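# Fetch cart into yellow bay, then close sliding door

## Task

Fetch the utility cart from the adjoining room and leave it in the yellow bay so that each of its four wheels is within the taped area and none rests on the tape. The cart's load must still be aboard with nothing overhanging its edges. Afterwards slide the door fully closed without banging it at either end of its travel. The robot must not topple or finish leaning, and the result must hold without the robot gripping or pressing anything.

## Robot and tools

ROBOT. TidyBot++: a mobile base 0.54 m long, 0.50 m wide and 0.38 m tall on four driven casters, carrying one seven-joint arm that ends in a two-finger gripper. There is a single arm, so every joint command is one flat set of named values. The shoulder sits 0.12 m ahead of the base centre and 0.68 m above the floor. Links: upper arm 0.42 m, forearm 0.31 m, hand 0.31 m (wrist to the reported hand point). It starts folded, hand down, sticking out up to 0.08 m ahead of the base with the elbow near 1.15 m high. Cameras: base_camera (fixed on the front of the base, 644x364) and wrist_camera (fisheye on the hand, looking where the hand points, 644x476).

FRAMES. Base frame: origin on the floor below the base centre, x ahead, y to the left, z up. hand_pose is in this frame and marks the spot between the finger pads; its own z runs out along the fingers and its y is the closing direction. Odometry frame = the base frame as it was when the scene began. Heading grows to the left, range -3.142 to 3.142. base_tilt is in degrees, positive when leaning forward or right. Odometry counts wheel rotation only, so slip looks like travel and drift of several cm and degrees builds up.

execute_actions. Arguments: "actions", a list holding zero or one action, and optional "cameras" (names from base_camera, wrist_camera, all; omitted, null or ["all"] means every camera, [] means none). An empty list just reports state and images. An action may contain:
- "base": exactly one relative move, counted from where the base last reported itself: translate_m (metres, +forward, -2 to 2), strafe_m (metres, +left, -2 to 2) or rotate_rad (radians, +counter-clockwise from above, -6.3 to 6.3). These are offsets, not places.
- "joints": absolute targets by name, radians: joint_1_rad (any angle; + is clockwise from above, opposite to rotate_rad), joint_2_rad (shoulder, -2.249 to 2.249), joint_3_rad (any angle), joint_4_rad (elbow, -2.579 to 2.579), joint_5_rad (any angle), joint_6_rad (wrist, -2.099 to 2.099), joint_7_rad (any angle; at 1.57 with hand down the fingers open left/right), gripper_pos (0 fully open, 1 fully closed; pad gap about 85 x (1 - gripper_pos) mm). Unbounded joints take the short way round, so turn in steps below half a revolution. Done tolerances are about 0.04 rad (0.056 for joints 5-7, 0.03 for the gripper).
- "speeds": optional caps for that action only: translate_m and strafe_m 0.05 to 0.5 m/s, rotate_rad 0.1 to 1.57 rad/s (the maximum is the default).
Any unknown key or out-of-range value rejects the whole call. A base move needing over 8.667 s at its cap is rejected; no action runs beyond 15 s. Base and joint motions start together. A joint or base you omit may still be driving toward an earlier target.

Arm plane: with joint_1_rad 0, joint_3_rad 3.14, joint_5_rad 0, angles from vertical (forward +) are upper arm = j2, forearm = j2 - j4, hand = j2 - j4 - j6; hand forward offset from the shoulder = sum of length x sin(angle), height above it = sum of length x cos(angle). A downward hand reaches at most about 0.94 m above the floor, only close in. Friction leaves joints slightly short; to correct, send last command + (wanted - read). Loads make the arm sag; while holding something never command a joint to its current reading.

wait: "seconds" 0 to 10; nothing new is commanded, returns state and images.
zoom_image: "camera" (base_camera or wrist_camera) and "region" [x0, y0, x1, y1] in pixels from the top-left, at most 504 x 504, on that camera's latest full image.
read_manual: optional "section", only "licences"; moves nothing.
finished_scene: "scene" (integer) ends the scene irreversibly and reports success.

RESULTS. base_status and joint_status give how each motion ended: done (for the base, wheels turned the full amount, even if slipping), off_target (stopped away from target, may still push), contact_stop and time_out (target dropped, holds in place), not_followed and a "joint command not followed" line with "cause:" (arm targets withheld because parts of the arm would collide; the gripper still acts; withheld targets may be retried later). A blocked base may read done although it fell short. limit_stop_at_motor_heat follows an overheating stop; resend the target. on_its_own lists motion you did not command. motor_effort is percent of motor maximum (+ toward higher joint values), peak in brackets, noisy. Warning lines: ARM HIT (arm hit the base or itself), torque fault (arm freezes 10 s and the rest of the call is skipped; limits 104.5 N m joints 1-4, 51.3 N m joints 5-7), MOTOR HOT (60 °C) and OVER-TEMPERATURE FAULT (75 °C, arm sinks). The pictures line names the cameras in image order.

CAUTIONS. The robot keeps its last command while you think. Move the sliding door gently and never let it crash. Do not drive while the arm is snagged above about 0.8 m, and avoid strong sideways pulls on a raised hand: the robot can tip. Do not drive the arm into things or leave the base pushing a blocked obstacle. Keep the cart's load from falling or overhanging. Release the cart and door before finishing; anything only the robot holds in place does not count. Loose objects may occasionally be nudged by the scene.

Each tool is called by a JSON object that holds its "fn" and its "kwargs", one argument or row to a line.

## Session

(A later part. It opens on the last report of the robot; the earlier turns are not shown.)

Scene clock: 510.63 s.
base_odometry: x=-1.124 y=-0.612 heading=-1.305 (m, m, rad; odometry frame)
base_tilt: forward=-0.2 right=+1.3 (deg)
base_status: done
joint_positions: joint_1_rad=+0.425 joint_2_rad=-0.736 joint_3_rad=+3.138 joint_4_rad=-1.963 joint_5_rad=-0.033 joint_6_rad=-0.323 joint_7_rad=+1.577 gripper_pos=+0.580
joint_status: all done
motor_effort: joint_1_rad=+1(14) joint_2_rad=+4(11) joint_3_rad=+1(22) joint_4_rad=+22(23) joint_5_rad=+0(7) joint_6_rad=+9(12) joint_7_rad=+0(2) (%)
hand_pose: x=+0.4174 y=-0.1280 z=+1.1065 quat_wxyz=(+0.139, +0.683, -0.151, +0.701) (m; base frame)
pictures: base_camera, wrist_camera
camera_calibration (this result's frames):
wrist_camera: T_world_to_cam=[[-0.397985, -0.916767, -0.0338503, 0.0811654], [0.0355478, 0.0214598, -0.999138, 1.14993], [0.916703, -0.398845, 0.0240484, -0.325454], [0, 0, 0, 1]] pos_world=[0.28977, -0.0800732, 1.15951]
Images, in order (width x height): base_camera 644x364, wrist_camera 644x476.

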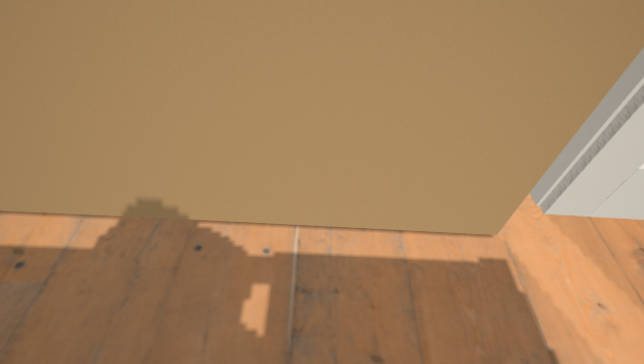

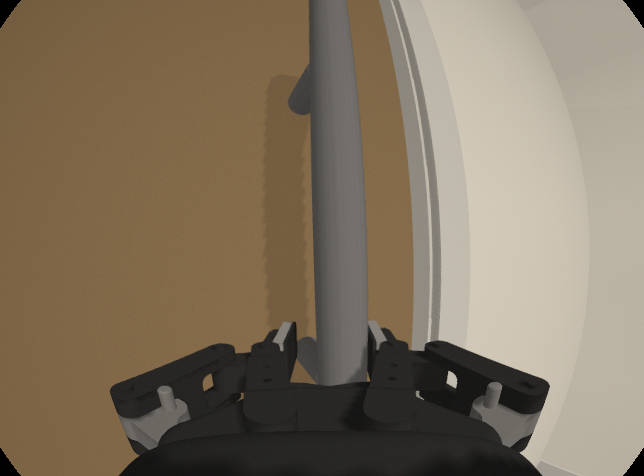

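{"fn": "execute_actions", "kwargs": {
  "actions": [
    {"base": {"strafe_m": -0.20}, "speeds": {"strafe_m": 0.065}}
  ]
}}

Scene clock: 523.93 s.
base_odometry: x=-1.316 y=-0.664 heading=-1.305 (m, m, rad; odometry frame)
base_tilt: forward=-0.1 right=+1.2 (deg)
base_status: done
joint_positions: joint_1_rad=+0.384 joint_2_rad=-0.748 joint_3_rad=+3.060 joint_4_rad=-1.963 joint_5_rad=-0.033 joint_6_rad=-0.321 joint_7_rad=+1.576 gripper_pos=+0.580
joint_status: not commanded
motor_effort: joint_1_rad=+10(12) joint_2_rad=+8(10) joint_3_rad=+16(19) joint_4_rad=+20(22) joint_5_rad=+5(6) joint_6_rad=+9(12) joint_7_rad=+1(1) (%)
hand_pose: x=+0.4310 y=-0.0746 z=+1.1086 quat_wxyz=(+0.122, +0.689, -0.097, +0.708) (m; base frame)
pictures: base_camera, wrist_camera
camera_calibration (this result's frames):
wrist_camera: T_world_to_cam=[[-0.305104, -0.952143, 0.0183222, 0.0350746], [0.0276591, -0.0280912, -0.999223, 1.1502], [0.951917, -0.30436, 0.0349062, -0.336781], [0, 0, 0, 1]] pos_world=[0.299475, -0.0367959, 1.16042]
Images, in order (width x height): base_camera 644x364, wrist_camera 644x476.

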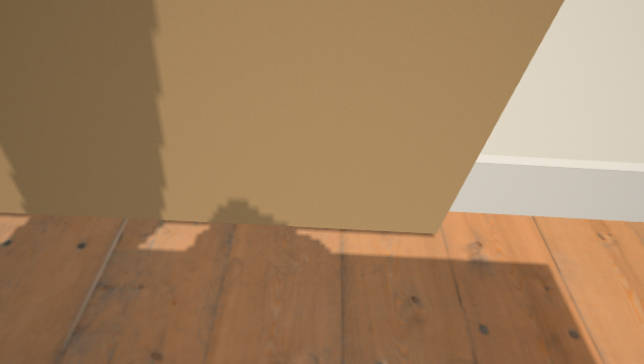

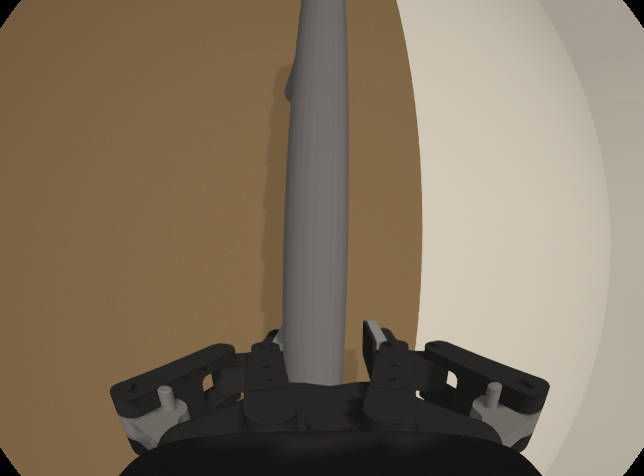

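{"fn": "zoom_image", "kwargs": {
  "camera": "base_camera",
  "region": [380, 190, 520, 290]
}}

Region (380, 190, 520, 290) of base_camera's 644x364 image, scaled by 3.600; it fills the top 360 rows of this view, and the rest is white.

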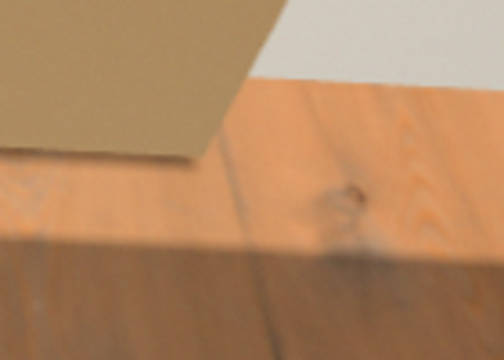

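{"fn": "execute_actions", "kwargs": {
  "actions": [
    {"base": {"strafe_m": -0.03}, "speeds": {"strafe_m": 0.05}}
  ]
}}

Scene clock: 533.53 s.
base_odometry: x=-1.345 y=-0.672 heading=-1.305 (m, m, rad; odometry frame)
base_tilt: forward=-0.2 right=+1.2 (deg)
base_status: done
joint_positions: joint_1_rad=+0.358 joint_2_rad=-0.761 joint_3_rad=+3.021 joint_4_rad=-1.964 joint_5_rad=-0.042 joint_6_rad=-0.321 joint_7_rad=+1.575 gripper_pos=+0.580
joint_status: not commanded
motor_effort: joint_1_rad=+14(17) joint_2_rad=+11(13) joint_3_rad=+22(26) joint_4_rad=+21(23) joint_5_rad=+7(8) joint_6_rad=+12(14) joint_7_rad=+1(0) (%)
hand_pose: x=+0.4331 y=-0.0441 z=+1.1099 quat_wxyz=(+0.109, +0.689, -0.071, +0.714) (m; base frame)
pictures: base_camera, wrist_camera
camera_calibration (this result's frames):
wrist_camera: T_world_to_cam=[[-0.250155, -0.967516, 0.0365386, 0.0201212], [0.0335468, -0.0463771, -0.998361, 1.148], [0.967624, -0.248519, 0.0440585, -0.344098], [0, 0, 0, 1]] pos_world=[0.299479, -0.0128067, 1.16054]
Images, in order (width x height): base_camera 644x364, wrist_camera 644x476.

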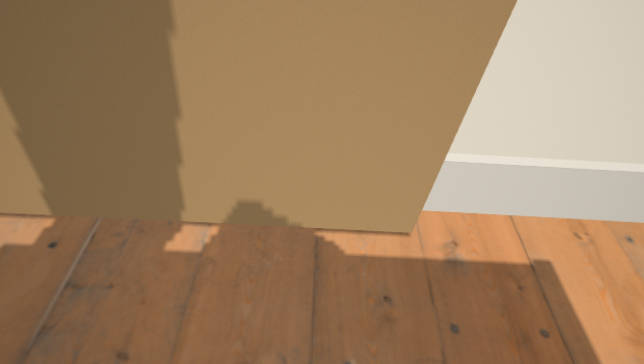

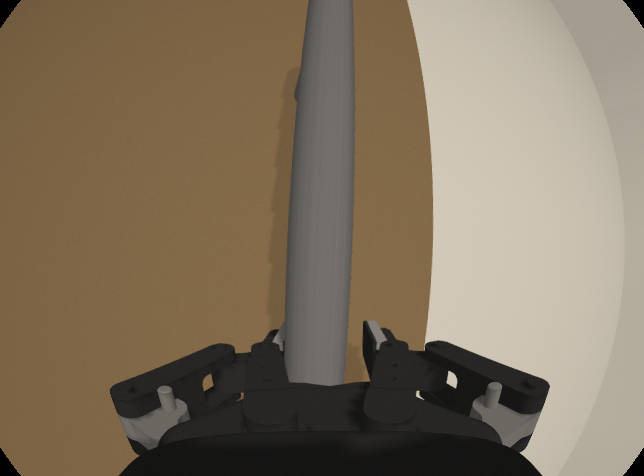

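{"fn": "execute_actions", "kwargs": {
  "actions": [
    {"base": {"strafe_m": 0.06}, "joints": {"joint_2_rad": -0.62, "joint_4_rad": -0.22, "joint_6_rad": 1.45, "gripper_pos": 0.0}}
  ]
}}

Scene clock: 553.53 s.
base_odometry: x=-1.287 y=-0.656 heading=-1.305 (m, m, rad; odometry frame)
base_tilt: forward=-0.3 right=+1.3 (deg)
base_status: done
joint_positions: joint_1_rad=+0.429 joint_2_rad=-0.634 joint_3_rad=+3.131 joint_4_rad=-0.229 joint_5_rad=-0.042 joint_6_rad=+1.418 joint_7_rad=+1.575 gripper_pos=+0.000
joint_status: all done
motor_effort: joint_1_rad=+0(13) joint_2_rad=+31(33) joint_3_rad=+0(23) joint_4_rad=-12(26) joint_5_rad=-1(7) joint_6_rad=-8(13) joint_7_rad=+1(1) (%)
hand_pose: x=-0.4998 y=+0.2679 z=+1.2324 quat_wxyz=(+0.109, -0.775, +0.155, +0.603) (m; base frame)
pictures: base_camera, wrist_camera
camera_calibration (this result's frames):
wrist_camera: T_world_to_cam=[[-0.376346, -0.926002, 0.0297481, 0.0182466], [-0.221591, 0.121143, 0.967586, -1.27916], [-0.89959, 0.357555, -0.250785, -0.101488], [0, 0, 0, 1]] pos_world=[-0.367881, 0.208145, 1.2117]
Images, in order (width x height): base_camera 644x364, wrist_camera 644x476.

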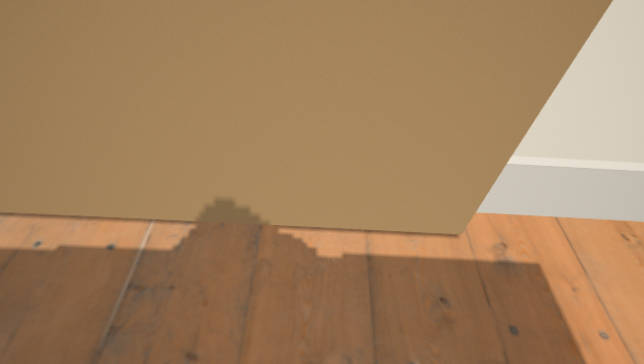

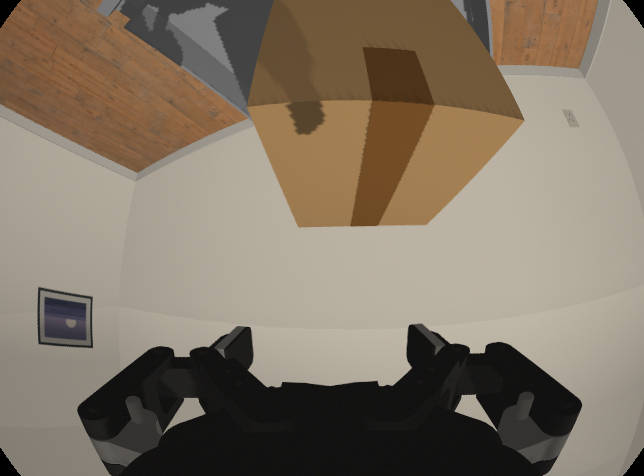

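{"fn": "finished_scene", "kwargs": {
  "scene": 2
}}

The scene is finished: the task was done.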